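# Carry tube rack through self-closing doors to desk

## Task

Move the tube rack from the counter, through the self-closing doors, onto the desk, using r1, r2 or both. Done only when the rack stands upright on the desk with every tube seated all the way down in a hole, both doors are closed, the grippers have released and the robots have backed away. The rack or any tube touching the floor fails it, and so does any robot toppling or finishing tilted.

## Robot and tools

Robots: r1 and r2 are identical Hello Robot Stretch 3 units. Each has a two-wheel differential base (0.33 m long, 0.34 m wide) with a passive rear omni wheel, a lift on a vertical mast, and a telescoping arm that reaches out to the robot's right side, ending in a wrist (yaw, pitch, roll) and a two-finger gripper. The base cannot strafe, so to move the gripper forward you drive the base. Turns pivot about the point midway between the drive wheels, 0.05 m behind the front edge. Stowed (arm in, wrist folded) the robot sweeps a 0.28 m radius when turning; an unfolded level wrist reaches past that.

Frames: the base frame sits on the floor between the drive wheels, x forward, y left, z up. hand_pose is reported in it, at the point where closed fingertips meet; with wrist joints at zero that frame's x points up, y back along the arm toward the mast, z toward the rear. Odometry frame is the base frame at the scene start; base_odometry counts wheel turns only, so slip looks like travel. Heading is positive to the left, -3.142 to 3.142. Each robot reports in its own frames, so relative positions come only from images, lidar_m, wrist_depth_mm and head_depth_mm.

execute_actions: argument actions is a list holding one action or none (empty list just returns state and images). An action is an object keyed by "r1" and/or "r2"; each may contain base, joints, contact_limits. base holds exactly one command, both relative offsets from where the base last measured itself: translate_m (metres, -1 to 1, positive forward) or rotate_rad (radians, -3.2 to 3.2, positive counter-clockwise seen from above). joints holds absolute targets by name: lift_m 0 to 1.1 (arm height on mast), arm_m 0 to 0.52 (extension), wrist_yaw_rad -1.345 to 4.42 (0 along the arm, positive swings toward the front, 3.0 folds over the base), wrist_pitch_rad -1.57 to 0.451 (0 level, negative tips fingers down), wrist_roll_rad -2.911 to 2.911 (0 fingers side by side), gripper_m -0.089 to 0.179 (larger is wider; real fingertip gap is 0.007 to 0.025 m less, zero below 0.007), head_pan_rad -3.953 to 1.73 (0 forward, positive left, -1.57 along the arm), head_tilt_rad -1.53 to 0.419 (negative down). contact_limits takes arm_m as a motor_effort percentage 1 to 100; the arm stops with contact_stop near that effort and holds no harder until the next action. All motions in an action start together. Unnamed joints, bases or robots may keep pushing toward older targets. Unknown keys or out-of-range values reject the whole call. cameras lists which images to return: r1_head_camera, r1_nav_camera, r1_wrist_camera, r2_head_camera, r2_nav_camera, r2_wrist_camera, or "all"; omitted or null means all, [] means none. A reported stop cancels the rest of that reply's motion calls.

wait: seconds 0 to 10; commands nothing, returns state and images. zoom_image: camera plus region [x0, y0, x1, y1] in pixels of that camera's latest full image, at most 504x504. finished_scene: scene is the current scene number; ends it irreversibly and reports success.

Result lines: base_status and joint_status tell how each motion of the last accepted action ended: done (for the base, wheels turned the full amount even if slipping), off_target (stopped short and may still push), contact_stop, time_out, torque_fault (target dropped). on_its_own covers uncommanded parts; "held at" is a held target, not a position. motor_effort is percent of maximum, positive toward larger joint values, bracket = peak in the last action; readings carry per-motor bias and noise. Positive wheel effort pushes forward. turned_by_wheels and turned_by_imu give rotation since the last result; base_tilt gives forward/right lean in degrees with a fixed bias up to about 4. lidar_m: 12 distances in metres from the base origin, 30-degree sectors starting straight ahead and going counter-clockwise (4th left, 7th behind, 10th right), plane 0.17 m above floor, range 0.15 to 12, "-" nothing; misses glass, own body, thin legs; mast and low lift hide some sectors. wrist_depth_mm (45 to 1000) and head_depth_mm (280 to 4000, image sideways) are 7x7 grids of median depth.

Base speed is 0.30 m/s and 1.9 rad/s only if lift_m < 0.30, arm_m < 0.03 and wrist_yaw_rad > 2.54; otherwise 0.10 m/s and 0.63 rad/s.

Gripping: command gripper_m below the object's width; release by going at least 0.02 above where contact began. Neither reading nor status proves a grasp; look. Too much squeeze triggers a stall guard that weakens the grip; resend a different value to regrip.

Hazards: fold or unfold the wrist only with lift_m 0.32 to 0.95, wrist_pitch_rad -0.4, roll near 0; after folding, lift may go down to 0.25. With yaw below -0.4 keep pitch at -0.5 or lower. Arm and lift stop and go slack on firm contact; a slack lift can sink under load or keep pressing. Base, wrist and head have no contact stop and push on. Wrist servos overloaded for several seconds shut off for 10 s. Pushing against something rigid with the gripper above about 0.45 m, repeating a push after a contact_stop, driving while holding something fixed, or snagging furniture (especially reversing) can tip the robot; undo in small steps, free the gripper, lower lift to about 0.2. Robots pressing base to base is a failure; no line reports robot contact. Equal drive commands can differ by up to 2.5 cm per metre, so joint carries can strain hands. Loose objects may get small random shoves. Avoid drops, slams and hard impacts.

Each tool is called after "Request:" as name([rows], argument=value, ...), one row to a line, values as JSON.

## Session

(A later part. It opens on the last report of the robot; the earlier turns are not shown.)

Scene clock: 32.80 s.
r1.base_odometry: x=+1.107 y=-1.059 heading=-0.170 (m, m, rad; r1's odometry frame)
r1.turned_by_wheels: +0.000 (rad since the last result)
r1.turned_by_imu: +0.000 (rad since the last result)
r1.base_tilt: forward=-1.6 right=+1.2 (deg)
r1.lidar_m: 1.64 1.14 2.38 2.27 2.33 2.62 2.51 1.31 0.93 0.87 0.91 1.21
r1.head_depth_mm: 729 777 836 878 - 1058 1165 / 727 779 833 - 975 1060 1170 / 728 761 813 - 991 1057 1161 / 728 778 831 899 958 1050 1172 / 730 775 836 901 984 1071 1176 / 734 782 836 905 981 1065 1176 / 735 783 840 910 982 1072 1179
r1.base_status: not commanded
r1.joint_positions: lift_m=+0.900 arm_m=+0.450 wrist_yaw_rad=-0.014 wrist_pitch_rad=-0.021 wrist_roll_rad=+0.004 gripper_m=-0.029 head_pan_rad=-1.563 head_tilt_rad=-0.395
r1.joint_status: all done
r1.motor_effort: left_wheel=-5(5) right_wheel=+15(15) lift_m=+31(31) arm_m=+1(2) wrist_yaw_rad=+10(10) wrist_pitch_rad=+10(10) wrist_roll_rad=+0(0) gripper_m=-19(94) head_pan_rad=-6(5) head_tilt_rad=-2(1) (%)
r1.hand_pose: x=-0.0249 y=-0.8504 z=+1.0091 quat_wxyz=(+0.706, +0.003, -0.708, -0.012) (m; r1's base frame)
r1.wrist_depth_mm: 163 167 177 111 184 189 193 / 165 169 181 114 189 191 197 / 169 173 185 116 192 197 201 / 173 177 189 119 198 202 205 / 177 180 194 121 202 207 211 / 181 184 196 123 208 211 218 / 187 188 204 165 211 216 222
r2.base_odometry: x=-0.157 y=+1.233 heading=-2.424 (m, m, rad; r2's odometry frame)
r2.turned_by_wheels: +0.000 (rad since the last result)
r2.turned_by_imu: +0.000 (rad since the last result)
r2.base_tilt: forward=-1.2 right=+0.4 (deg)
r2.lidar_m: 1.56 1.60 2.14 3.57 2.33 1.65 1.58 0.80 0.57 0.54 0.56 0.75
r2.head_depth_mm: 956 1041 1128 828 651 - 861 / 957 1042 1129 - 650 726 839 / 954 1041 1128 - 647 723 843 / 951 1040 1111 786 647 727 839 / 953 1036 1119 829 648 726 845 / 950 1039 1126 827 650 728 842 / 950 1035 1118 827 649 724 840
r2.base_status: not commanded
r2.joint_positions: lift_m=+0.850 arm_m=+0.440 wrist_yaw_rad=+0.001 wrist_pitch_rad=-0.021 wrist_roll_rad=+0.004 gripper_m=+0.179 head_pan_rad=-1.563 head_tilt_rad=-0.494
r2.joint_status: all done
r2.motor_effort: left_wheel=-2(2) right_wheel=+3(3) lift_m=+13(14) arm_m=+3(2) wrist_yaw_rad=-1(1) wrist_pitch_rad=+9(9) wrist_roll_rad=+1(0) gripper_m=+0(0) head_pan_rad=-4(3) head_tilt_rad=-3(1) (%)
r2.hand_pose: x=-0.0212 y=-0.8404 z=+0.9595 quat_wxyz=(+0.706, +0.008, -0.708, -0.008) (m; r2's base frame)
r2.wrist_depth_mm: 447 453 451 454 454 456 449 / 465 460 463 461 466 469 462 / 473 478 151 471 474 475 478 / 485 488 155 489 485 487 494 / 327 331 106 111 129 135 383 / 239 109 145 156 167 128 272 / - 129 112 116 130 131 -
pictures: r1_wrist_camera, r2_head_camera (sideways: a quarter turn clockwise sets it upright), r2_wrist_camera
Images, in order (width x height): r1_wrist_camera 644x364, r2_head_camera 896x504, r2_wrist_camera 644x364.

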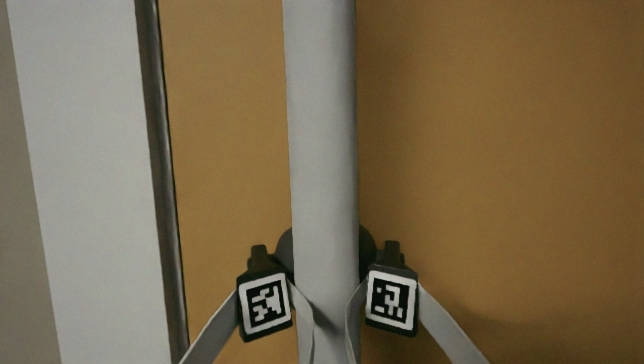

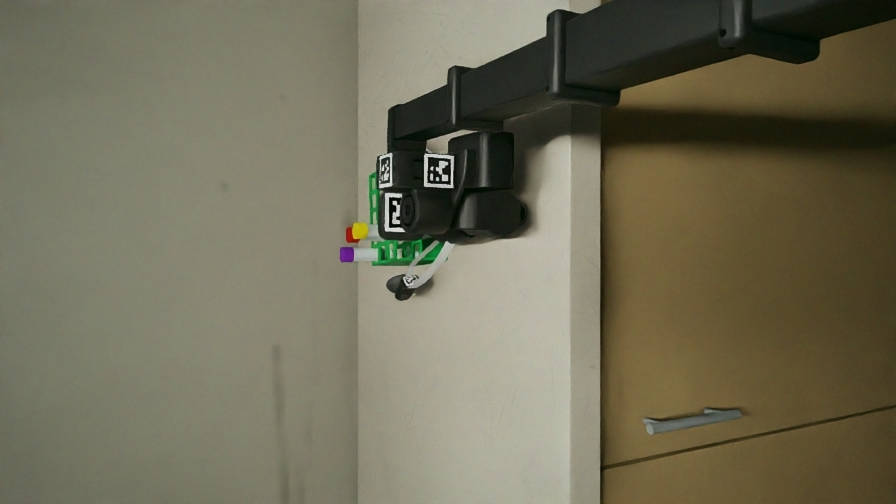

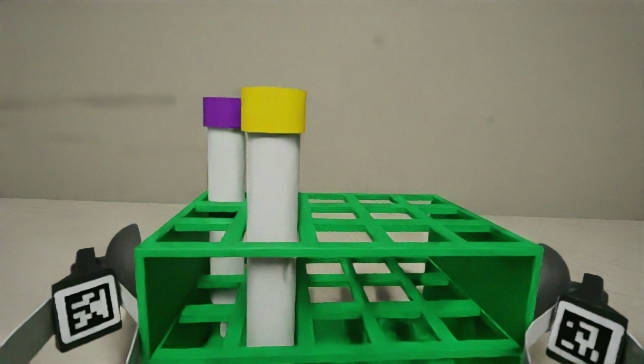

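Request:
execute_actions([
  {"r1":{"base":{"translate_m":-0.03},"joints":{"arm_m":0.32}},"r2":{"joints":{"gripper_m":0.09}}},
], cameras=["r1_wrist_camera","r2_wrist_camera","r1_nav_camera"])

Scene clock: 35.10 s.
r1.base_odometry: x=+1.077 y=-1.054 heading=-0.171 (m, m, rad; r1's odometry frame)
r1.turned_by_wheels: +0.000 (rad since the last result)
r1.turned_by_imu: +0.001 (rad since the last result)
r1.base_tilt: forward=-1.6 right=+1.2 (deg)
r1.lidar_m: 1.68 1.17 2.38 2.27 2.33 2.60 2.47 1.31 0.83 0.74 0.91 1.21
r1.head_depth_mm: 638 680 732 779 - 949 1043 / 629 671 719 764 - 921 1019 / 618 644 691 744 - 903 995 / 609 652 701 752 829 914 1017 / 728 771 829 904 982 1067 1180 / 735 784 837 904 981 1078 1185 / 735 783 843 907 983 1073 1190
r1.base_status: done
r1.joint_positions: lift_m=+0.900 arm_m=+0.320 wrist_yaw_rad=-0.003 wrist_pitch_rad=-0.022 wrist_roll_rad=+0.004 gripper_m=-0.029 head_pan_rad=-1.563 head_tilt_rad=-0.395
r1.joint_status: all done
r1.motor_effort: left_wheel=-2(13) right_wheel=+6(36) lift_m=+29(30) arm_m=-5(8) wrist_yaw_rad=+2(33) wrist_pitch_rad=+11(11) wrist_roll_rad=+0(0) gripper_m=-18(21) head_pan_rad=-4(5) head_tilt_rad=-2(1) (%)
r1.hand_pose: x=-0.0223 y=-0.7210 z=+1.0088 quat_wxyz=(+0.706, +0.007, -0.708, -0.009) (m; r1's base frame)
r1.wrist_depth_mm: 296 167 172 111 195 208 224 / 303 170 175 113 198 212 229 / 308 296 179 117 204 218 235 / 316 307 183 119 208 223 242 / 322 315 186 121 214 229 248 / 328 323 187 123 223 235 256 / 338 339 195 131 222 242 264
r2.base_odometry: x=-0.157 y=+1.233 heading=-2.424 (m, m, rad; r2's odometry frame)
r2.turned_by_wheels: +0.000 (rad since the last result)
r2.turned_by_imu: +0.000 (rad since the last result)
r2.base_tilt: forward=-1.2 right=+0.4 (deg)
r2.lidar_m: 1.56 1.61 2.13 3.56 2.26 1.65 1.57 0.80 0.57 0.55 0.56 0.75
r2.head_depth_mm: 955 1039 1127 827 650 - 862 / 957 1037 1124 - 646 725 841 / 955 1037 1124 - 650 724 843 / 951 1038 1110 783 647 725 843 / 952 1037 1119 826 648 726 845 / 950 1037 1124 830 649 725 840 / 951 1034 1122 826 647 725 840
r2.base_status: not commanded
r2.joint_positions: lift_m=+0.850 arm_m=+0.440 wrist_yaw_rad=+0.001 wrist_pitch_rad=-0.021 wrist_roll_rad=+0.004 gripper_m=+0.094 head_pan_rad=-1.563 head_tilt_rad=-0.494
r2.joint_status: gripper_m off_target (ended at +0.094, target +0.090)
r2.motor_effort: left_wheel=-2(2) right_wheel=+3(3) lift_m=+14(14) arm_m=+3(3) wrist_yaw_rad=-1(1) wrist_pitch_rad=+9(9) wrist_roll_rad=+1(0) gripper_m=-26(99) head_pan_rad=-3(4) head_tilt_rad=-3(2) (%)
r2.hand_pose: x=-0.0212 y=-0.8404 z=+0.9596 quat_wxyz=(+0.706, +0.008, -0.708, -0.007) (m; r2's base frame)
r2.wrist_depth_mm: 449 453 447 451 453 449 452 / 465 465 461 466 466 469 462 / 473 475 159 467 476 480 475 / 482 493 158 163 487 485 490 / 326 348 125 116 138 150 387 / 227 - 152 141 171 142 257 / 175 164 122 120 162 145 200
pictures: r1_nav_camera (sideways: a quarter turn counterclockwise sets it upright), r1_wrist_camera, r2_wrist_camera
Images, in order (width x height): r1_nav_camera 672x504, r1_wrist_camera 644x364, r2_wrist_camera 644x364.

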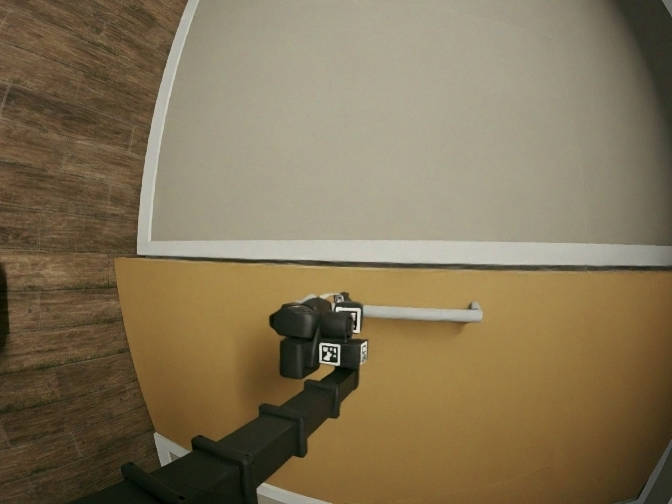

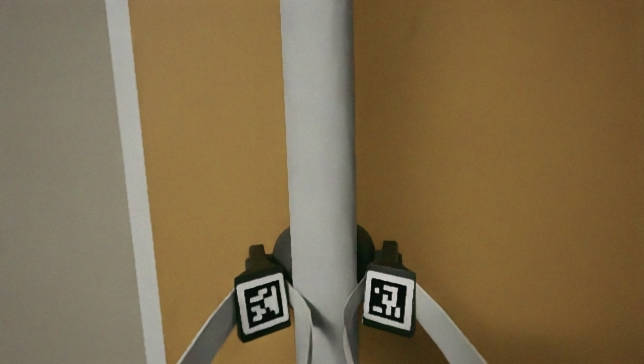

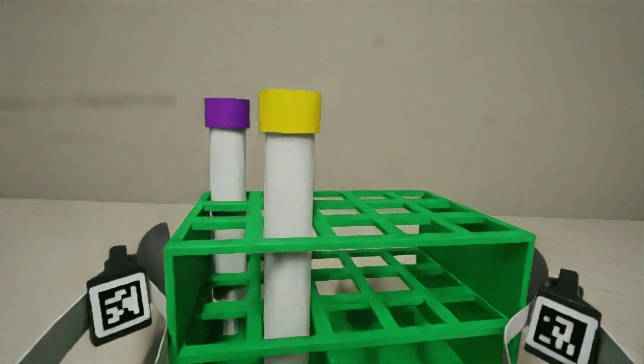

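Door is light. Continue.

Request:
execute_actions([
  {"r1":{"base":{"translate_m":-0.03},"joints":{"arm_m":0.23}},"r2":{"joints":{"lift_m":0.89}}},
], cameras=["r2_wrist_camera"])

Request:
execute_actions([
  {"r1":{"base":{"translate_m":-0.05},"joints":{"arm_m":0.13}},"r2":{"joints":{"arm_m":0.27}}},
], cameras=[])

Request:
execute_actions([
  {"r1":{"base":{"translate_m":-0.09},"joints":{"arm_m":0.01}},"r2":{"joints":{"arm_m":0.0,"head_pan_rad":1.7,"head_tilt_rad":-0.5}}},
], cameras=["r1_wrist_camera","r2_wrist_camera","r1_nav_camera"])

Scene clock: 37.13 s.
r1.base_odometry: x=+1.047 y=-1.049 heading=-0.171 (m, m, rad; r1's odometry frame)
r1.turned_by_wheels: +0.000 (rad since the last result)
r1.turned_by_imu: +0.000 (rad since the last result)
r1.base_tilt: forward=-1.5 right=+1.2 (deg)
r1.lidar_m: 1.71 1.19 2.38 2.27 2.33 2.56 2.44 1.31 0.75 0.64 0.91 1.21
r1.head_depth_mm: 571 612 662 717 - 889 954 / 556 594 639 686 - - 906 / 541 557 561 593 - 803 869 / 527 561 600 648 707 773 856 / 719 773 825 906 972 1068 1180 / 736 785 839 908 984 1077 1180 / 738 787 845 909 987 1070 1178
r1.base_status: done
r1.joint_positions: lift_m=+0.900 arm_m=+0.230 wrist_yaw_rad=-0.009 wrist_pitch_rad=-0.023 wrist_roll_rad=+0.004 gripper_m=-0.029 head_pan_rad=-1.563 head_tilt_rad=-0.395
r1.joint_status: all done
r1.motor_effort: left_wheel=-3(8) right_wheel=+9(28) lift_m=+31(29) arm_m=-5(6) wrist_yaw_rad=+7(29) wrist_pitch_rad=+11(11) wrist_roll_rad=+0(0) gripper_m=-19(21) head_pan_rad=-5(6) head_tilt_rad=-2(2) (%)
r1.hand_pose: x=-0.0238 y=-0.6311 z=+1.0085 quat_wxyz=(+0.706, +0.005, -0.708, -0.012) (m; r1's base frame)
r1.wrist_depth_mm: 378 157 169 111 204 230 262 / 387 161 172 114 210 235 267 / 395 165 175 117 214 241 276 / 402 168 179 119 220 247 285 / 414 172 182 121 227 254 294 / 419 176 181 123 239 259 303 / 429 434 191 131 234 271 312
r2.base_odometry: x=-0.157 y=+1.233 heading=-2.424 (m, m, rad; r2's odometry frame)
r2.turned_by_wheels: +0.000 (rad since the last result)
r2.turned_by_imu: +0.000 (rad since the last result)
r2.base_tilt: forward=-1.1 right=+0.4 (deg)
r2.lidar_m: 1.56 1.60 2.13 3.57 2.17 1.66 1.58 0.79 0.57 0.54 0.56 0.75
r2.head_depth_mm: 959 1042 1124 875 - 726 840 / 955 1039 1126 746 649 726 840 / 956 1037 1125 711 648 724 842 / 952 1040 1113 785 648 725 842 / 951 1036 1121 827 649 724 843 / 956 1037 1120 827 649 726 843 / 953 1038 1119 825 648 728 840
r2.base_status: not commanded
r2.joint_positions: lift_m=+0.890 arm_m=+0.440 wrist_yaw_rad=+0.001 wrist_pitch_rad=-0.028 wrist_roll_rad=+0.004 gripper_m=+0.103 head_pan_rad=-1.563 head_tilt_rad=-0.494
r2.joint_status: all done
r2.on_its_own: gripper_m is held at +0.102, not at your +0.090, by its stall guard, which is still easing
r2.motor_effort: left_wheel=-2(2) right_wheel=+2(3) lift_m=+24(25) arm_m=+3(3) wrist_yaw_rad=-1(0) wrist_pitch_rad=+12(12) wrist_roll_rad=+0(0) gripper_m=-21(24) head_pan_rad=-3(4) head_tilt_rad=-2(3) (%)
r2.hand_pose: x=-0.0212 y=-0.8402 z=+0.9971 quat_wxyz=(+0.706, +0.011, -0.708, -0.010) (m; r2's base frame)
r2.wrist_depth_mm: 449 456 450 449 449 450 447 / 464 456 461 461 465 462 464 / 477 466 475 470 473 476 474 / 485 486 169 479 484 490 491 / 423 500 132 117 168 159 498 / 314 - 160 142 172 141 336 / 229 221 121 119 168 141 264
pictures: r2_wrist_camera
Images, in order (width x height): r2_wrist_camera 644x364.

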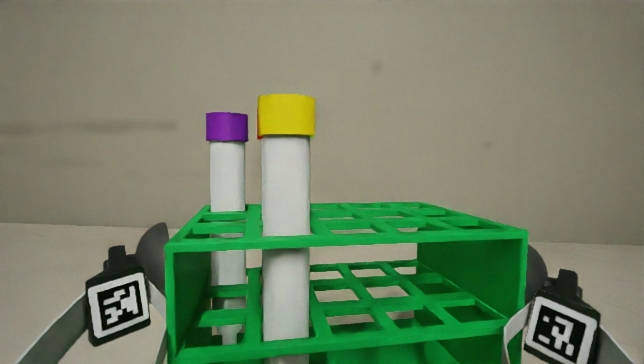

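Scene clock: 39.63 s.
r1.base_odometry: x=+0.998 y=-1.040 heading=-0.171 (m, m, rad; r1's odometry frame)
r1.turned_by_wheels: +0.000 (rad since the last result)
r1.turned_by_imu: +0.000 (rad since the last result)
r1.base_tilt: forward=-1.6 right=+1.2 (deg)
r1.lidar_m: 1.75 1.23 2.38 2.26 2.33 2.51 2.39 1.32 0.67 0.53 0.91 1.21
r1.head_depth_mm: 497 533 578 627 679 - - / 474 507 548 591 637 - - / 454 421 453 542 508 - - / 436 463 494 533 575 628 686 / 428 463 508 890 982 1068 1178 / 734 779 835 903 984 1074 1185 / 738 791 840 909 991 1077 1179
r1.base_status: done
r1.joint_positions: lift_m=+0.900 arm_m=+0.131 wrist_yaw_rad=-0.014 wrist_pitch_rad=-0.024 wrist_roll_rad=+0.004 gripper_m=-0.029 head_pan_rad=-1.563 head_tilt_rad=-0.395
r1.joint_status: all done
r1.motor_effort: left_wheel=-2(8) right_wheel=+10(25) lift_m=+31(30) arm_m=-6(7) wrist_yaw_rad=+9(32) wrist_pitch_rad=+12(12) wrist_roll_rad=+0(0) gripper_m=-19(21) head_pan_rad=-5(6) head_tilt_rad=-1(2) (%)
r1.hand_pose: x=-0.0249 y=-0.5311 z=+1.0083 quat_wxyz=(+0.706, +0.004, -0.708, -0.013) (m; r1's base frame)
r1.wrist_depth_mm: 467 147 166 111 221 266 330 / 483 150 169 113 227 272 346 / 492 152 172 116 232 281 353 / 503 155 175 119 238 290 371 / 513 160 177 121 245 297 385 / 526 163 175 122 262 307 402 / 530 168 186 164 252 320 419
r2.base_odometry: x=-0.157 y=+1.233 heading=-2.424 (m, m, rad; r2's odometry frame)
r2.turned_by_wheels: +0.000 (rad since the last result)
r2.turned_by_imu: +0.000 (rad since the last result)
r2.base_tilt: forward=-1.1 right=+0.4 (deg)
r2.lidar_m: 1.56 1.60 2.13 3.57 2.00 1.65 1.57 0.79 0.57 0.55 0.56 0.76
r2.head_depth_mm: 957 1043 1129 878 - 741 840 / 953 1040 1127 927 660 728 843 / 954 1041 1127 - - 727 845 / 956 1037 1124 691 649 727 843 / 954 1036 1126 829 649 728 842 / 952 1038 1119 830 648 727 841 / 950 1033 1117 828 649 725 841
r2.base_status: not commanded
r2.joint_positions: lift_m=+0.890 arm_m=+0.270 wrist_yaw_rad=+0.001 wrist_pitch_rad=-0.029 wrist_roll_rad=+0.004 gripper_m=+0.106 head_pan_rad=-1.563 head_tilt_rad=-0.494
r2.joint_status: all done
r2.on_its_own: gripper_m is held at +0.105, not at your +0.090, by its stall guard, which is not easing now
r2.motor_effort: left_wheel=-2(2) right_wheel=+3(2) lift_m=+24(24) arm_m=-3(4) wrist_yaw_rad=-1(1) wrist_pitch_rad=+12(12) wrist_roll_rad=+1(0) gripper_m=-21(22) head_pan_rad=-4(4) head_tilt_rad=-2(2) (%)
r2.hand_pose: x=-0.0212 y=-0.6707 z=+0.9969 quat_wxyz=(+0.706, +0.011, -0.708, -0.010) (m; r2's base frame)
r2.wrist_depth_mm: 610 607 612 603 609 615 609 / 626 632 624 630 632 633 636 / 643 650 646 640 648 655 648 / 661 654 169 663 667 666 662 / 434 473 133 117 168 159 506 / 316 - 160 142 172 141 338 / 230 218 123 118 168 141 265
pictures: none
No camera images: the call's "cameras" was empty. Leave "cameras" out to get every camera's image.

Scene clock: 42.83 s.
r1.base_odometry: x=+0.909 y=-1.025 heading=-0.171 (m, m, rad; r1's odometry frame)
r1.turned_by_wheels: +0.000 (rad since the last result)
r1.turned_by_imu: +0.001 (rad since the last result)
r1.base_tilt: forward=-1.6 right=+1.2 (deg)
r1.lidar_m: 1.85 1.31 2.37 2.26 2.32 2.42 2.30 1.33 0.58 0.39 0.91 1.22
r1.head_depth_mm: 410 443 480 527 581 652 727 / 378 408 440 478 522 583 - / 354 312 331 356 386 404 - / 331 347 374 402 434 470 510 / 310 328 349 377 408 451 508 / 310 343 852 925 997 1079 1192 / 738 788 840 911 991 1084 1189
r1.base_status: done
r1.joint_positions: lift_m=+0.900 arm_m=+0.011 wrist_yaw_rad=-0.013 wrist_pitch_rad=-0.025 wrist_roll_rad=+0.004 gripper_m=-0.029 head_pan_rad=-1.563 head_tilt_rad=-0.395
r1.joint_status: all done
r1.motor_effort: left_wheel=-2(6) right_wheel=+8(21) lift_m=+31(30) arm_m=-6(7) wrist_yaw_rad=+9(29) wrist_pitch_rad=+12(12) wrist_roll_rad=+0(0) gripper_m=-19(20) head_pan_rad=-5(5) head_tilt_rad=-1(2) (%)
r1.hand_pose: x=-0.0247 y=-0.4111 z=+1.0079 quat_wxyz=(+0.706, +0.005, -0.708, -0.014) (m; r1's base frame)
r1.wrist_depth_mm: 128 140 165 111 255 354 564 / 130 141 168 114 261 362 599 / 140 143 169 116 266 378 631 / 386 145 172 119 274 387 662 / 629 147 174 121 287 402 709 / 648 149 169 123 314 416 735 / 665 151 181 127 292 444 742
r2.base_odometry: x=-0.157 y=+1.233 heading=-2.424 (m, m, rad; r2's odometry frame)
r2.turned_by_wheels: +0.000 (rad since the last result)
r2.turned_by_imu: -0.001 (rad since the last result)
r2.base_tilt: forward=-1.2 right=+0.4 (deg)
r2.lidar_m: 1.56 1.60 2.13 3.57 1.65 1.66 1.58 0.79 0.57 0.55 0.56 0.75
r2.head_depth_mm: 2993 3208 3529 2786 2005 1563 1281 / 2961 3248 3550 2751 1988 1568 1288 / 2996 3284 3537 2745 2004 1556 1282 / 3031 3313 3673 2778 1984 1549 1284 / 3031 3370 3638 2774 1992 1657 - / 3108 3394 3670 2585 1829 - - / 3095 1265 1365 - - - -
r2.base_status: not commanded
r2.joint_positions: lift_m=+0.890 arm_m=+0.000 wrist_yaw_rad=+0.001 wrist_pitch_rad=-0.029 wrist_roll_rad=+0.004 gripper_m=+0.106 head_pan_rad=+1.693 head_tilt_rad=-0.494
r2.joint_status: all done
r2.on_its_own: gripper_m is held at +0.105, not at your +0.090, by its stall guard, which is not easing now
r2.motor_effort: left_wheel=-1(2) right_wheel=+3(3) lift_m=+24(24) arm_m=-3(4) wrist_yaw_rad=+0(0) wrist_pitch_rad=+13(12) wrist_roll_rad=+0(0) gripper_m=-20(21) head_pan_rad=+3(43) head_tilt_rad=-1(3) (%)
r2.hand_pose: x=-0.0213 y=-0.4006 z=+0.9968 quat_wxyz=(+0.706, +0.011, -0.708, -0.010) (m; r2's base frame)
r2.wrist_depth_mm: 877 868 888 870 876 871 863 / 900 904 884 892 889 882 886 / 920 909 911 908 926 918 924 / 752 804 169 660 911 935 932 / 437 481 133 118 167 159 511 / 310 - 160 142 171 141 340 / 338 339 123 118 168 142 308
pictures: r1_nav_camera (sideways: a quarter turn counterclockwise sets it upright), r1_wrist_camera, r2_wrist_camera
Images, in order (width x height): r1_nav_camera 672x504, r1_wrist_camera 644x364, r2_wrist_camera 644x364.

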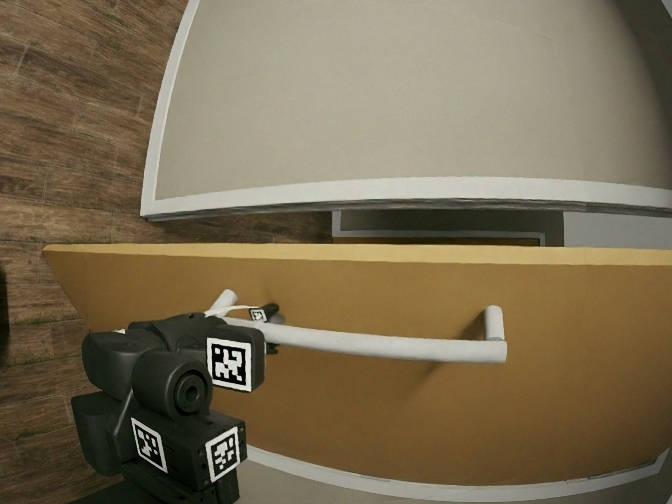

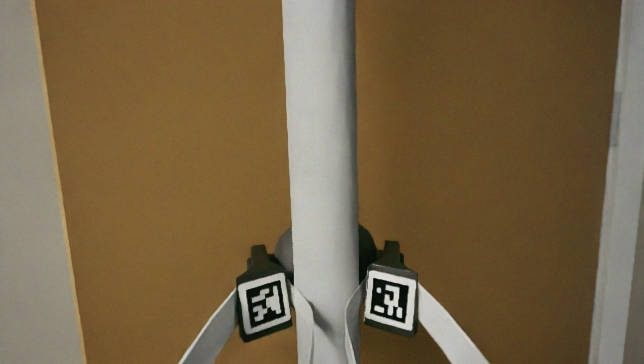

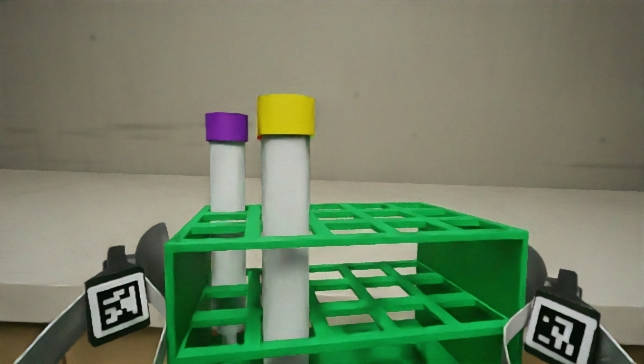

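Request:
execute_actions([
  {"r1":{"base":{"translate_m":-0.065},"joints":{"wrist_yaw_rad":0.25}},"r2":{"base":{"translate_m":-0.1},"joints":{"wrist_yaw_rad":1.3,"head_pan_rad":0,"head_tilt_rad":-1.2}}},
], cameras=[])

Request:
execute_actions([
  {"r1":{"base":{"translate_m":-0.075},"joints":{"wrist_yaw_rad":0.5}},"r2":{"base":{"translate_m":-0.1},"joints":{"wrist_yaw_rad":2.3,"lift_m":0.8}}},
], cameras=[])

Request:
execute_actions([
  {"r1":{"base":{"translate_m":-0.085},"joints":{"wrist_yaw_rad":0.75}},"r2":{"base":{"translate_m":-0.1},"joints":{"lift_m":0.68}}},
], cameras=[])

Request:
execute_actions([
  {"r1":{"base":{"translate_m":-0.09},"joints":{"wrist_yaw_rad":1.0,"head_pan_rad":-0.6,"head_tilt_rad":-0.9}},"r2":{"base":{"translate_m":-0.1},"joints":{"lift_m":0.56}}},
], cameras=["r1_nav_camera","r2_nav_camera","r2_wrist_camera"])

Scene clock: 48.27 s.
r1.base_odometry: x=+0.845 y=-1.014 heading=-0.171 (m, m, rad; r1's odometry frame)
r1.turned_by_wheels: +0.000 (rad since the last result)
r1.turned_by_imu: -0.094 (rad since the last result)
r1.base_tilt: forward=-1.5 right=+1.2 (deg)
r1.lidar_m: 1.90 1.30 2.41 2.26 2.28 2.45 2.25 1.49 0.72 0.41 0.39 1.13
r1.head_depth_mm: 508 550 602 666 741 839 935 / 458 492 533 582 639 710 795 / 417 446 477 516 563 614 - / 382 405 433 464 499 531 - / 352 294 317 348 430 463 513 / 328 335 364 385 411 439 471 / 306 321 338 358 383 433 1134
r1.base_status: done
r1.joint_positions: lift_m=+0.900 arm_m=+0.010 wrist_yaw_rad=+0.311 wrist_pitch_rad=-0.024 wrist_roll_rad=+0.004 gripper_m=-0.029 head_pan_rad=-1.564 head_tilt_rad=-0.397
r1.joint_status: wrist_yaw_rad off_target (ended at +0.311, target +0.250)
r1.on_its_own: wrist_yaw_rad is held at +0.307, not at your +0.250, by its stall guard, which is not easing now
r1.motor_effort: left_wheel=+0(37) right_wheel=-2(25) lift_m=+29(30) arm_m=+0(6) wrist_yaw_rad=-3(53) wrist_pitch_rad=+12(13) wrist_roll_rad=+0(0) gripper_m=-19(25) head_pan_rad=-4(5) head_tilt_rad=-1(1) (%)
r1.hand_pose: x=+0.0568 y=-0.3982 z=+1.0082 quat_wxyz=(+0.699, +0.119, -0.698, +0.101) (m; r1's base frame)
r1.wrist_depth_mm: 729 149 167 110 220 263 324 / 742 151 170 113 225 267 331 / 767 154 173 116 232 276 346 / 787 157 176 119 236 283 353 / 811 161 178 120 244 293 370 / 821 165 176 122 262 300 383 / 866 169 186 129 250 316 403
r2.base_odometry: x=-0.082 y=+1.299 heading=-2.424 (m, m, rad; r2's odometry frame)
r2.turned_by_wheels: +0.000 (rad since the last result)
r2.turned_by_imu: -0.002 (rad since the last result)
r2.base_tilt: forward=-1.2 right=+0.4 (deg)
r2.lidar_m: 1.66 1.70 2.27 3.55 1.58 1.55 1.48 0.80 0.57 0.55 0.57 0.76
r2.head_depth_mm: 1717 1642 1486 1363 1255 1166 1086 / 1692 1647 1497 1368 1257 1170 1093 / 1694 1643 1501 1362 1261 1198 - / 1707 1660 1492 1370 1268 1204 - / 1715 1655 1503 1380 1265 1200 - / 1690 1652 1521 1379 1270 1176 1121 / 1702 1667 1520 1385 1279 1176 1111
r2.base_status: done
r2.joint_positions: lift_m=+0.890 arm_m=+0.000 wrist_yaw_rad=+1.298 wrist_pitch_rad=-0.029 wrist_roll_rad=+0.004 gripper_m=+0.106 head_pan_rad=+0.007 head_tilt_rad=-1.185
r2.joint_status: all done
r2.on_its_own: gripper_m is held at +0.105, not at your +0.090, by its stall guard, which is not easing now
r2.motor_effort: left_wheel=-1(5) right_wheel=+2(4) lift_m=+24(25) arm_m=-3(3) wrist_yaw_rad=+1(2) wrist_pitch_rad=+12(13) wrist_roll_rad=+0(0) gripper_m=-21(22) head_pan_rad=-4(48) head_tilt_rad=-6(33) (%)
r2.hand_pose: x=+0.2246 y=-0.2141 z=+0.9968 quat_wxyz=(+0.569, +0.436, -0.558, +0.418) (m; r2's base frame)
r2.wrist_depth_mm: - - - - - - 929 / - - - - - - 927 / - - 166 - - - 936 / - - 171 - 927 980 889 / - - 133 117 167 159 512 / - - 160 164 172 141 350 / - - 123 119 169 142 316
pictures: none
No camera images: the call's "cameras" was empty. Leave "cameras" out to get every camera's image.

Scene clock: 50.93 s.
r1.base_odometry: x=+0.771 y=-1.001 heading=-0.171 (m, m, rad; r1's odometry frame)
r1.turned_by_wheels: +0.000 (rad since the last result)
r1.turned_by_imu: -0.012 (rad since the last result)
r1.base_tilt: forward=-1.6 right=+1.2 (deg)
r1.lidar_m: 1.97 1.33 2.46 2.25 2.27 2.39 2.18 1.54 0.82 0.44 0.38 1.13
r1.head_depth_mm: 576 629 691 765 854 971 1095 / 511 552 598 654 720 803 896 / 460 491 527 569 619 679 764 / 415 443 471 506 542 583 - / 381 402 427 455 486 525 - / 352 372 387 325 348 374 447 / 326 314 345 373 399 420 450
r1.base_status: done
r1.joint_positions: lift_m=+0.900 arm_m=+0.010 wrist_yaw_rad=+0.555 wrist_pitch_rad=-0.023 wrist_roll_rad=+0.004 gripper_m=-0.029 head_pan_rad=-1.564 head_tilt_rad=-0.397
r1.joint_status: wrist_yaw_rad off_target (ended at +0.555, target +0.500)
r1.on_its_own: wrist_yaw_rad is held at +0.553, not at your +0.500, by its stall guard, which is not easing now
r1.motor_effort: left_wheel=+0(19) right_wheel=-3(15) lift_m=+30(29) arm_m=-1(4) wrist_yaw_rad=-2(48) wrist_pitch_rad=+12(12) wrist_roll_rad=+0(0) gripper_m=-19(24) head_pan_rad=-5(4) head_tilt_rad=-2(0) (%)
r1.hand_pose: x=+0.1133 y=-0.3723 z=+1.0085 quat_wxyz=(+0.681, +0.202, -0.679, +0.185) (m; r1's base frame)
r1.wrist_depth_mm: - 162 170 111 200 219 243 / - 165 174 113 205 224 249 / - 169 177 116 210 231 256 / - 172 181 119 214 236 263 / - 999 184 121 219 242 272 / - - 184 123 232 248 280 / - - 192 129 229 257 289
r2.base_odometry: x=-0.007 y=+1.365 heading=-2.424 (m, m, rad; r2's odometry frame)
r2.turned_by_wheels: +0.000 (rad since the last result)
r2.turned_by_imu: -0.001 (rad since the last result)
r2.base_tilt: forward=-1.2 right=+0.4 (deg)
r2.lidar_m: 1.76 1.81 2.41 1.47 1.47 1.44 1.38 0.80 0.58 0.55 0.57 0.76
r2.head_depth_mm: 1760 1646 1479 1363 1256 - 1077 / 1759 1643 1486 1363 1278 - 1091 / 1762 1659 1501 395 1256 1195 - / 1761 1659 1505 384 383 1197 - / 1760 1654 1495 1346 389 1202 - / 1766 1667 1504 1373 1265 1181 1120 / 1774 1657 1510 1376 1274 1186 1109
r2.base_status: done
r2.joint_positions: lift_m=+0.800 arm_m=+0.000 wrist_yaw_rad=+2.298 wrist_pitch_rad=-0.030 wrist_roll_rad=+0.004 gripper_m=+0.106 head_pan_rad=+0.007 head_tilt_rad=-1.186
r2.joint_status: all done
r2.on_its_own: gripper_m is held at +0.105, not at your +0.090, by its stall guard, which is not easing now
r2.motor_effort: left_wheel=-2(5) right_wheel=+2(4) lift_m=+14(21) arm_m=-3(3) wrist_yaw_rad=+2(4) wrist_pitch_rad=+13(13) wrist_roll_rad=+0(1) gripper_m=-21(21) head_pan_rad=-3(4) head_tilt_rad=-6(6) (%)
r2.hand_pose: x=+0.1695 y=+0.0246 z=+0.9073 quat_wxyz=(+0.299, +0.650, -0.280, +0.640) (m; r2's base frame)
r2.wrist_depth_mm: - - - - - - - / - - - - - - - / - - 165 - - - - / - - 171 - - - - / - - 133 117 169 159 - / - - 159 165 172 141 - / - - 123 119 168 142 -
pictures: none
No camera images: the call's "cameras" was empty. Leave "cameras" out to get every camera's image.

Scene clock: 53.57 s.
r1.base_odometry: x=+0.688 y=-0.987 heading=-0.171 (m, m, rad; r1's odometry frame)
r1.turned_by_wheels: +0.000 (rad since the last result)
r1.turned_by_imu: -0.011 (rad since the last result)
r1.base_tilt: forward=-1.6 right=+1.1 (deg)
r1.lidar_m: 2.05 1.37 2.46 2.23 2.25 2.31 2.10 1.59 0.97 0.46 0.37 1.14
r1.head_depth_mm: 678 740 823 918 1028 1147 1272 / 581 631 687 751 827 927 1046 / 511 548 589 636 690 757 840 / 457 484 516 550 590 641 722 / 411 433 458 486 518 555 - / 374 393 412 436 460 492 507 / 343 359 375 394 414 340 378
r1.base_status: done
r1.joint_positions: lift_m=+0.900 arm_m=+0.010 wrist_yaw_rad=+0.794 wrist_pitch_rad=-0.022 wrist_roll_rad=+0.004 gripper_m=-0.029 head_pan_rad=-1.564 head_tilt_rad=-0.397
r1.joint_status: wrist_yaw_rad off_target (ended at +0.794, target +0.750)
r1.on_its_own: wrist_yaw_rad is held at +0.795, not at your +0.750, by its stall guard, which is not easing now
r1.motor_effort: left_wheel=+1(16) right_wheel=-4(15) lift_m=+30(29) arm_m=-2(4) wrist_yaw_rad=+1(56) wrist_pitch_rad=+11(11) wrist_roll_rad=+0(0) gripper_m=-18(25) head_pan_rad=-5(5) head_tilt_rad=+0(1) (%)
r1.hand_pose: x=+0.1608 y=-0.3344 z=+1.0087 quat_wxyz=(+0.654, +0.281, -0.650, +0.265) (m; r1's base frame)
r1.wrist_depth_mm: - - 175 111 188 197 204 / - - 179 113 194 201 209 / - - 182 116 197 206 215 / - - 186 119 201 210 220 / - - 190 121 207 216 226 / - - 192 123 213 222 232 / - - 200 131 215 228 240
r2.base_odometry: x=+0.068 y=+1.431 heading=-2.424 (m, m, rad; r2's odometry frame)
r2.turned_by_wheels: +0.000 (rad since the last result)
r2.turned_by_imu: -0.001 (rad since the last result)
r2.base_tilt: forward=-1.1 right=+0.4 (deg)
r2.lidar_m: 1.86 1.91 2.54 1.51 1.50 1.34 1.28 0.81 0.58 0.55 0.57 0.77
r2.head_depth_mm: 1794 1641 1486 1365 1254 1181 1071 / 1801 1638 1500 1361 1259 - 1089 / 1803 1654 1499 1375 1249 - - / 1801 1655 1490 1367 478 1201 - / 1818 1654 1509 1379 496 1189 - / 1790 1662 1504 1381 1277 1181 1117 / 1795 1666 1513 1378 1270 1176 1125
r2.base_status: done
r2.joint_positions: lift_m=+0.680 arm_m=+0.000 wrist_yaw_rad=+2.298 wrist_pitch_rad=-0.030 wrist_roll_rad=+0.004 gripper_m=+0.106 head_pan_rad=+0.007 head_tilt_rad=-1.186
r2.joint_status: all done
r2.on_its_own: gripper_m is held at +0.105, not at your +0.090, by its stall guard, which is not easing now
r2.motor_effort: left_wheel=-1(5) right_wheel=+2(4) lift_m=+14(13) arm_m=-3(3) wrist_yaw_rad=+2(1) wrist_pitch_rad=+13(13) wrist_roll_rad=+1(0) gripper_m=-21(21) head_pan_rad=-4(4) head_tilt_rad=-5(6) (%)
r2.hand_pose: x=+0.1695 y=+0.0246 z=+0.7872 quat_wxyz=(+0.299, +0.650, -0.280, +0.640) (m; r2's base frame)
r2.wrist_depth_mm: - - - - - - - / - - - - - - - / - - 165 - - - - / - - 170 - - - - / - - 133 117 169 159 - / - - 160 165 172 141 - / - - 120 119 168 141 -
pictures: none
No camera images: the call's "cameras" was empty. Leave "cameras" out to get every camera's image.

Scene clock: 55.80 s.
r1.base_odometry: x=+0.599 y=-0.971 heading=-0.171 (m, m, rad; r1's odometry frame)
r1.turned_by_wheels: +0.000 (rad since the last result)
r1.turned_by_imu: -0.026 (rad since the last result)
r1.base_tilt: forward=-1.6 right=+1.2 (deg)
r1.lidar_m: 2.14 1.43 2.47 2.22 2.23 2.25 2.02 1.68 1.05 0.49 0.36 0.36
r1.head_depth_mm: 294 335 387 451 642 916 1119 / 305 340 394 486 632 904 1123 / 1123 1283 1514 1598 1346 1023 1126 / 1236 1432 1719 1637 1417 1263 1134 / 1366 1625 1850 1632 1432 1261 1139 / 1549 1890 1955 1648 1446 1268 1145 / 1761 2177 1944 1655 1451 1281 1146
r1.base_status: done
r1.joint_positions: lift_m=+0.900 arm_m=+0.010 wrist_yaw_rad=+1.012 wrist_pitch_rad=-0.022 wrist_roll_rad=+0.004 gripper_m=-0.029 head_pan_rad=-0.607 head_tilt_rad=-0.889
r1.joint_status: all done
r1.motor_effort: left_wheel=+1(19) right_wheel=-7(18) lift_m=+30(30) arm_m=-3(5) wrist_yaw_rad=-9(63) wrist_pitch_rad=+11(11) wrist_roll_rad=+0(0) gripper_m=-18(26) head_pan_rad=+5(63) head_tilt_rad=-4(27) (%)
r1.hand_pose: x=+0.1954 y=-0.2907 z=+1.0088 quat_wxyz=(+0.621, +0.350, -0.616, +0.335) (m; r1's base frame)
r1.wrist_depth_mm: - - 179 111 184 186 187 / - - 182 114 188 190 191 / - - 187 117 192 194 197 / - - 191 120 196 199 200 / - - 195 121 200 202 206 / - - 198 123 205 208 212 / - - 207 131 210 213 217
r2.base_odometry: x=+0.144 y=+1.496 heading=-2.424 (m, m, rad; r2's odometry frame)
r2.turned_by_wheels: +0.000 (rad since the last result)
r2.turned_by_imu: -0.001 (rad since the last result)
r2.base_tilt: forward=-1.1 right=+0.4 (deg)
r2.lidar_m: 1.96 2.01 2.67 1.55 3.08 1.24 1.17 1.20 0.58 0.56 0.57 0.77
r2.head_depth_mm: 1811 1637 1480 1365 1252 1178 - / 1830 1647 1486 1373 1260 1196 1079 / 1827 1647 1483 1372 1237 - - / 1838 1657 1495 1370 617 1203 - / 1848 1652 1506 1373 1264 1189 - / 1849 1673 1497 1386 1273 1180 - / 1850 1667 1508 1381 1275 1183 1129
r2.base_status: done
r2.joint_positions: lift_m=+0.560 arm_m=+0.000 wrist_yaw_rad=+2.298 wrist_pitch_rad=-0.030 wrist_roll_rad=+0.004 gripper_m=+0.106 head_pan_rad=+0.007 head_tilt_rad=-1.186
r2.joint_status: all done
r2.on_its_own: gripper_m is held at +0.105, not at your +0.090, by its stall guard, which is not easing now
r2.motor_effort: left_wheel=-1(6) right_wheel=+2(4) lift_m=+13(17) arm_m=-3(3) wrist_yaw_rad=+2(2) wrist_pitch_rad=+13(13) wrist_roll_rad=+1(0) gripper_m=-20(21) head_pan_rad=-4(4) head_tilt_rad=-6(5) (%)
r2.hand_pose: x=+0.1694 y=+0.0246 z=+0.6672 quat_wxyz=(+0.299, +0.650, -0.280, +0.640) (m; r2's base frame)
r2.wrist_depth_mm: - - - - - - - / - - - - - - - / - - 165 - - - - / - - 170 - - - - / - - 133 117 169 159 - / - - 160 165 172 141 - / - - 119 119 169 141 -
pictures: r1_nav_camera (sideways: a quarter turn counterclockwise sets it upright), r2_nav_camera (sideways: a quarter turn counterclockwise sets it upright), r2_wrist_camera
Images, in order (width x height): r1_nav_camera 672x504, r2_nav_camera 672x504, r2_wrist_camera 644x364.

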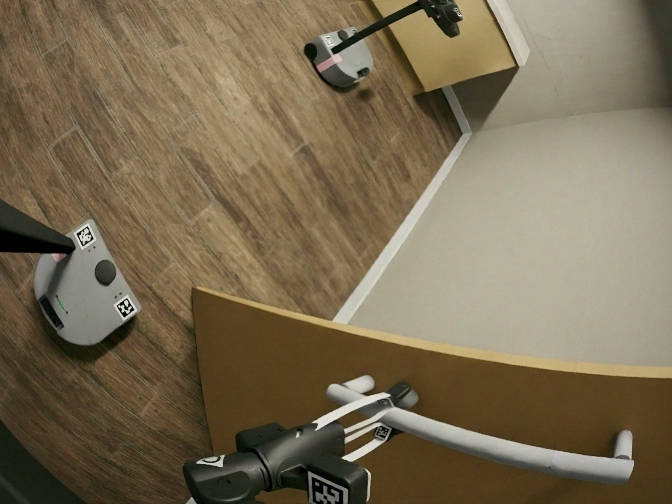

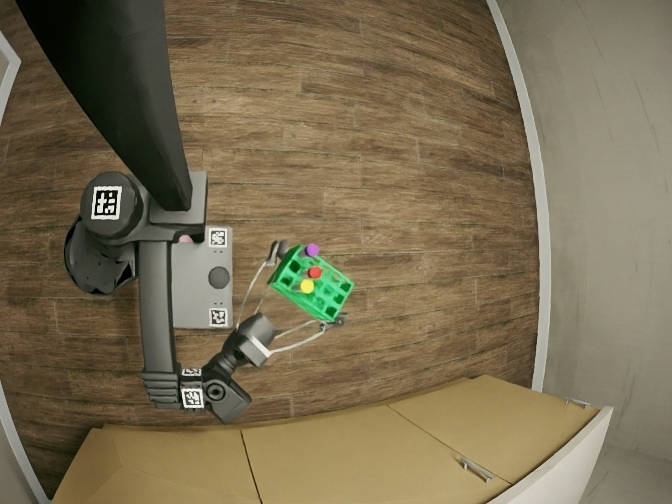

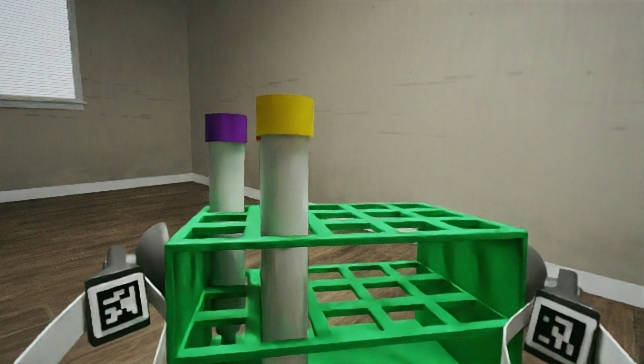

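Request:
execute_actions([
  {"r1":{"base":{"translate_m":-0.085},"joints":{"wrist_yaw_rad":1.15}},"r2":{"base":{"rotate_rad":0.9},"joints":{"lift_m":0.42,"wrist_yaw_rad":2.6}}},
], cameras=[])

Request:
execute_actions([
  {"r1":{"base":{"translate_m":-0.085},"joints":{"wrist_yaw_rad":1.25}},"r2":{"base":{"rotate_rad":1.06},"joints":{"lift_m":0.28,"head_tilt_rad":-0.6}}},
], cameras=[])

Request:
execute_actions([
  {"r1":{"base":{"translate_m":-0.2},"joints":{"wrist_yaw_rad":1.31}},"r2":{"base":{"translate_m":0.85},"joints":{"head_pan_rad":0.4}}},
], cameras=["r1_nav_camera","r2_nav_camera","r2_wrist_camera"])

Scene clock: 58.37 s.
r1.base_odometry: x=+0.515 y=-0.957 heading=-0.171 (m, m, rad; r1's odometry frame)
r1.turned_by_wheels: +0.000 (rad since the last result)
r1.turned_by_imu: +0.001 (rad since the last result)
r1.base_tilt: forward=-1.6 right=+1.2 (deg)
r1.lidar_m: 1.60 1.64 2.45 2.20 2.21 2.16 1.93 1.71 1.06 0.52 0.36 0.34
r1.head_depth_mm: 293 331 319 392 651 975 1112 / 292 328 381 462 635 920 1122 / 290 323 382 472 613 875 1132 / 1258 1465 1734 1635 1421 1258 1129 / 1393 1649 1892 1640 1427 1268 1133 / 1573 1917 1950 1655 1450 1269 1140 / 1819 2184 1962 1660 1435 1279 1148
r1.base_status: done
r1.joint_positions: lift_m=+0.900 arm_m=+0.010 wrist_yaw_rad=+1.161 wrist_pitch_rad=-0.022 wrist_roll_rad=+0.004 gripper_m=-0.029 head_pan_rad=-0.607 head_tilt_rad=-0.889
r1.joint_status: all done
r1.motor_effort: left_wheel=+1(8) right_wheel=-6(14) lift_m=+30(29) arm_m=-3(3) wrist_yaw_rad=-9(47) wrist_pitch_rad=+11(11) wrist_roll_rad=+0(0) gripper_m=-18(23) head_pan_rad=+4(4) head_tilt_rad=-4(4) (%)
r1.hand_pose: x=+0.2131 y=-0.2571 z=+1.0089 quat_wxyz=(+0.594, +0.395, -0.588, +0.381) (m; r1's base frame)
r1.wrist_depth_mm: - - 181 112 182 180 180 / - - 186 114 184 184 184 / - - 190 117 189 188 188 / - - 194 120 193 193 192 / - - 199 121 197 197 197 / - - 204 123 202 202 200 / - - 210 131 209 206 207
r2.base_odometry: x=+0.144 y=+1.496 heading=-1.524 (m, m, rad; r2's odometry frame)
r2.turned_by_wheels: +0.900 (rad since the last result)
r2.turned_by_imu: +0.911 (rad since the last result)
r2.base_tilt: forward=-1.2 right=+0.4 (deg)
r2.lidar_m: 2.37 1.68 1.48 1.30 1.18 1.18 0.61 0.56 0.56 0.68 1.34 1.96
r2.head_depth_mm: 1821 1629 1490 1353 1251 1180 1081 / 1824 1649 1489 1362 1251 1183 - / 1843 1636 1488 1370 1257 1187 - / 1847 1648 1506 1372 1269 969 - / 1838 1643 1502 1385 1270 706 - / 1841 1666 1510 1381 1274 1174 - / 1871 1659 1509 1386 1278 1176 1118
r2.base_status: done
r2.joint_positions: lift_m=+0.420 arm_m=+0.000 wrist_yaw_rad=+2.598 wrist_pitch_rad=-0.030 wrist_roll_rad=+0.004 gripper_m=+0.106 head_pan_rad=+0.007 head_tilt_rad=-1.186
r2.joint_status: all done
r2.on_its_own: gripper_m is held at +0.105, not at your +0.090, by its stall guard, which is not easing now
r2.motor_effort: left_wheel=-2(5) right_wheel=+3(8) lift_m=+14(16) arm_m=-3(3) wrist_yaw_rad=+2(2) wrist_pitch_rad=+13(13) wrist_roll_rad=+1(1) gripper_m=-21(21) head_pan_rad=-4(4) head_tilt_rad=-6(6) (%)
r2.hand_pose: x=+0.1108 y=+0.0734 z=+0.5272 quat_wxyz=(+0.200, +0.685, -0.180, +0.677) (m; r2's base frame)
r2.wrist_depth_mm: - - - - - - - / - - - - - - - / - - 165 - - - - / - - 170 - - - - / - - 133 117 169 159 - / - - 160 165 172 141 - / 912 852 120 119 169 141 -
pictures: none
No camera images: the call's "cameras" was empty. Leave "cameras" out to get every camera's image.

Scene clock: 61.03 s.
r1.base_odometry: x=+0.432 y=-0.943 heading=-0.170 (m, m, rad; r1's odometry frame)
r1.turned_by_wheels: +0.000 (rad since the last result)
r1.turned_by_imu: +0.001 (rad since the last result)
r1.base_tilt: forward=-1.6 right=+1.2 (deg)
r1.lidar_m: 1.84 1.72 2.44 2.19 2.20 2.06 1.85 1.74 1.08 0.57 0.36 0.33
r1.head_depth_mm: - - 394 517 623 1066 1118 / 290 323 360 370 650 952 1122 / 286 316 373 467 605 869 1126 / - 311 376 477 672 1219 1136 / 1428 1705 1885 1630 1425 1269 1136 / 1601 1939 1952 1640 1434 1268 1136 / 1835 2238 1952 1664 1458 1274 1155
r1.base_status: done
r1.joint_positions: lift_m=+0.900 arm_m=+0.010 wrist_yaw_rad=+1.269 wrist_pitch_rad=-0.021 wrist_roll_rad=+0.004 gripper_m=-0.029 head_pan_rad=-0.607 head_tilt_rad=-0.889
r1.joint_status: all done
r1.on_its_own: wrist_yaw_rad is at rest, and its effort (-14) is outside its rest range (-12 to +12)
r1.motor_effort: left_wheel=+2(7) right_wheel=-8(15) lift_m=+29(29) arm_m=-3(3) wrist_yaw_rad=-14(34) wrist_pitch_rad=+10(11) wrist_roll_rad=+0(0) gripper_m=-19(21) head_pan_rad=+4(4) head_tilt_rad=-4(4) (%)
r1.hand_pose: x=+0.2227 y=-0.2312 z=+1.0089 quat_wxyz=(+0.573, +0.426, -0.566, +0.412) (m; r1's base frame)
r1.wrist_depth_mm: - - 182 112 180 180 180 / - - 187 115 184 183 183 / - - 191 117 189 188 186 / - - 194 120 193 192 191 / - - 198 122 197 196 196 / - - 204 124 201 201 199 / - - 210 130 208 205 205
r2.base_odometry: x=+0.144 y=+1.496 heading=-0.464 (m, m, rad; r2's odometry frame)
r2.turned_by_wheels: +1.060 (rad since the last result)
r2.turned_by_imu: +1.072 (rad since the last result)
r2.base_tilt: forward=-1.1 right=+0.4 (deg)
r2.lidar_m: 1.53 1.30 1.17 1.18 0.61 0.56 0.56 0.69 1.96 1.97 2.41 1.76
r2.head_depth_mm: 2773 3124 3048 2113 1760 1428 1204 / 2944 3243 3258 2044 1751 1431 1208 / 1323 1514 2919 2115 1752 1439 1204 / 1404 1565 1735 1990 1756 1426 1210 / 1602 1794 2073 2186 1757 1431 1207 / 1878 2208 2926 2285 1766 1422 1208 / 2627 2921 3167 2279 1754 1435 1207
r2.base_status: done
r2.joint_positions: lift_m=+0.280 arm_m=+0.000 wrist_yaw_rad=+2.598 wrist_pitch_rad=-0.030 wrist_roll_rad=+0.004 gripper_m=+0.106 head_pan_rad=+0.007 head_tilt_rad=-0.606
r2.joint_status: all done
r2.on_its_own: gripper_m is held at +0.105, not at your +0.090, by its stall guard, which is not easing now
r2.motor_effort: left_wheel=-2(7) right_wheel=+2(10) lift_m=+14(15) arm_m=-3(3) wrist_yaw_rad=+2(2) wrist_pitch_rad=+13(13) wrist_roll_rad=+1(1) gripper_m=-21(21) head_pan_rad=-4(4) head_tilt_rad=+2(26) (%)
r2.hand_pose: x=+0.1108 y=+0.0734 z=+0.3871 quat_wxyz=(+0.200, +0.685, -0.179, +0.677) (m; r2's base frame)
r2.wrist_depth_mm: - - - - - - - / - - - - - - - / - - 166 - - - - / - - 171 - - - - / - - 133 117 169 158 - / 907 - 159 166 172 142 - / 706 645 120 119 169 142 797
pictures: none
No camera images: the call's "cameras" was empty. Leave "cameras" out to get every camera's image.

Scene clock: 65.63 s.
r1.base_odometry: x=+0.234 y=-0.909 heading=-0.170 (m, m, rad; r1's odometry frame)
r1.turned_by_wheels: +0.000 (rad since the last result)
r1.turned_by_imu: +0.000 (rad since the last result)
r1.base_tilt: forward=-1.6 right=+1.2 (deg)
r1.lidar_m: 1.11 2.51 2.39 2.15 2.16 1.84 1.65 1.65 1.12 0.84 0.37 0.30
r1.head_depth_mm: 309 359 441 561 - 1210 1123 / - - 383 513 688 1090 1123 / 284 313 360 422 612 888 1123 / - 298 346 423 542 771 1116 / - 289 327 427 1386 1256 1140 / - 2047 1951 1640 1436 1271 1138 / 1921 2236 1963 1669 1439 1275 1141
r1.base_status: done
r1.joint_positions: lift_m=+0.900 arm_m=+0.010 wrist_yaw_rad=+1.394 wrist_pitch_rad=-0.021 wrist_roll_rad=+0.004 gripper_m=-0.029 head_pan_rad=-0.607 head_tilt_rad=-0.889
r1.joint_status: wrist_yaw_rad off_target (ended at +1.394, target +1.310)
r1.on_its_own: wrist_yaw_rad is held at +1.376, not at your +1.310, by its stall guard, which is not easing now; wrist_yaw_rad is at rest, and its effort (-14) is outside its rest range (-12 to +12)
r1.motor_effort: left_wheel=+2(5) right_wheel=-7(18) lift_m=+29(29) arm_m=-1(2) wrist_yaw_rad=-14(38) wrist_pitch_rad=+10(11) wrist_roll_rad=+0(0) gripper_m=-19(23) head_pan_rad=+5(5) head_tilt_rad=-4(4) (%)
r1.hand_pose: x=+0.2303 y=-0.1999 z=+1.0090 quat_wxyz=(+0.546, +0.461, -0.538, +0.447) (m; r1's base frame)
r1.wrist_depth_mm: - - 176 111 187 192 198 / - - 181 114 191 196 203 / - - 185 117 195 201 208 / - - 188 119 199 205 212 / - - 192 121 204 211 218 / - - 195 123 209 216 223 / - - 202 129 214 221 227
r2.base_odometry: x=+0.904 y=+1.116 heading=-0.464 (m, m, rad; r2's odometry frame)
r2.turned_by_wheels: +0.000 (rad since the last result)
r2.turned_by_imu: +0.005 (rad since the last result)
r2.base_tilt: forward=-1.1 right=+0.4 (deg)
r2.lidar_m: 0.87 1.31 0.88 0.88 1.08 1.35 1.36 1.68 2.26 2.27 2.79 0.86
r2.head_depth_mm: 893 955 1021 1108 1203 1326 1207 / 1006 1087 1178 1285 1421 1434 1211 / 1160 1270 1396 1528 1648 1433 1201 / 2058 2285 2551 2205 1751 1435 1208 / 2268 2558 2824 2310 1773 1430 1214 / 2534 2916 3090 2277 1762 1444 1206 / 2867 3198 3242 2299 1771 1325 1211
r2.base_status: done
r2.joint_positions: lift_m=+0.280 arm_m=+0.000 wrist_yaw_rad=+2.598 wrist_pitch_rad=-0.030 wrist_roll_rad=+0.004 gripper_m=+0.106 head_pan_rad=+0.393 head_tilt_rad=-0.605
r2.joint_status: all done
r2.on_its_own: gripper_m is held at +0.105, not at your +0.090, by its stall guard, which is not easing now
r2.motor_effort: left_wheel=-2(6) right_wheel=+2(12) lift_m=+14(14) arm_m=-3(3) wrist_yaw_rad=+2(1) wrist_pitch_rad=+13(13) wrist_roll_rad=+1(1) gripper_m=-21(21) head_pan_rad=+4(29) head_tilt_rad=+0(1) (%)
r2.hand_pose: x=+0.1107 y=+0.0734 z=+0.3871 quat_wxyz=(+0.200, +0.685, -0.179, +0.677) (m; r2's base frame)
r2.wrist_depth_mm: 802 812 878 873 - - - / 827 833 877 882 - - - / 824 877 166 919 - - - / 864 896 170 977 - - - / 875 917 133 117 168 159 - / 885 - 160 165 171 140 981 / 689 647 120 119 168 141 791
pictures: r1_nav_camera (sideways: a quarter turn counterclockwise sets it upright), r2_nav_camera (sideways: a quarter turn counterclockwise sets it upright), r2_wrist_camera
Images, in order (width x height): r1_nav_camera 672x504, r2_nav_camera 672x504, r2_wrist_camera 644x364.

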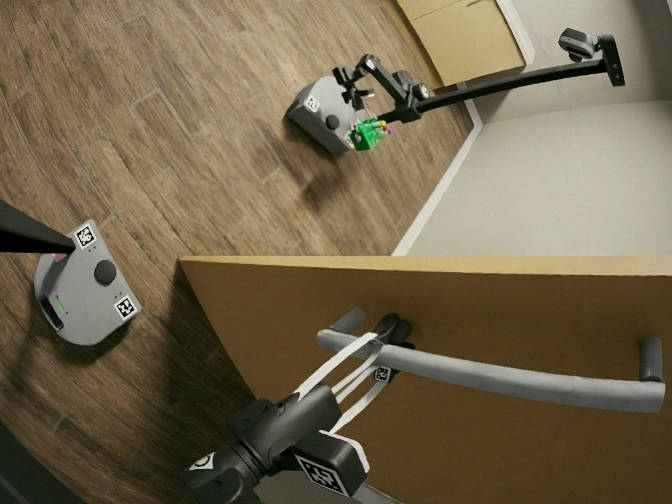

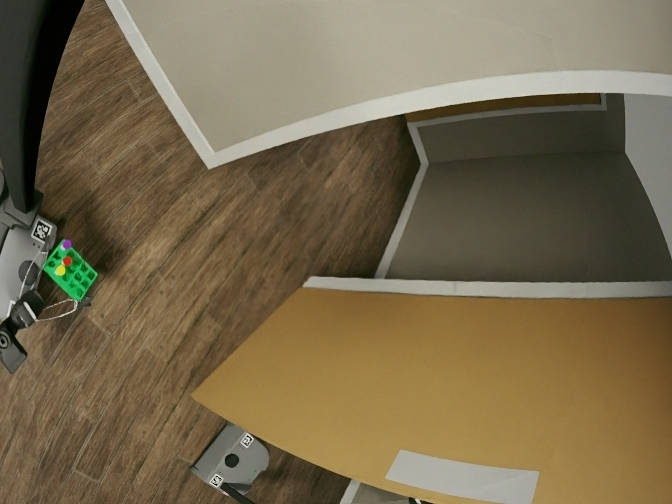

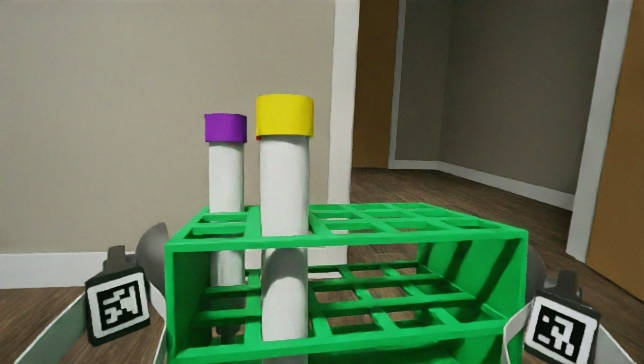

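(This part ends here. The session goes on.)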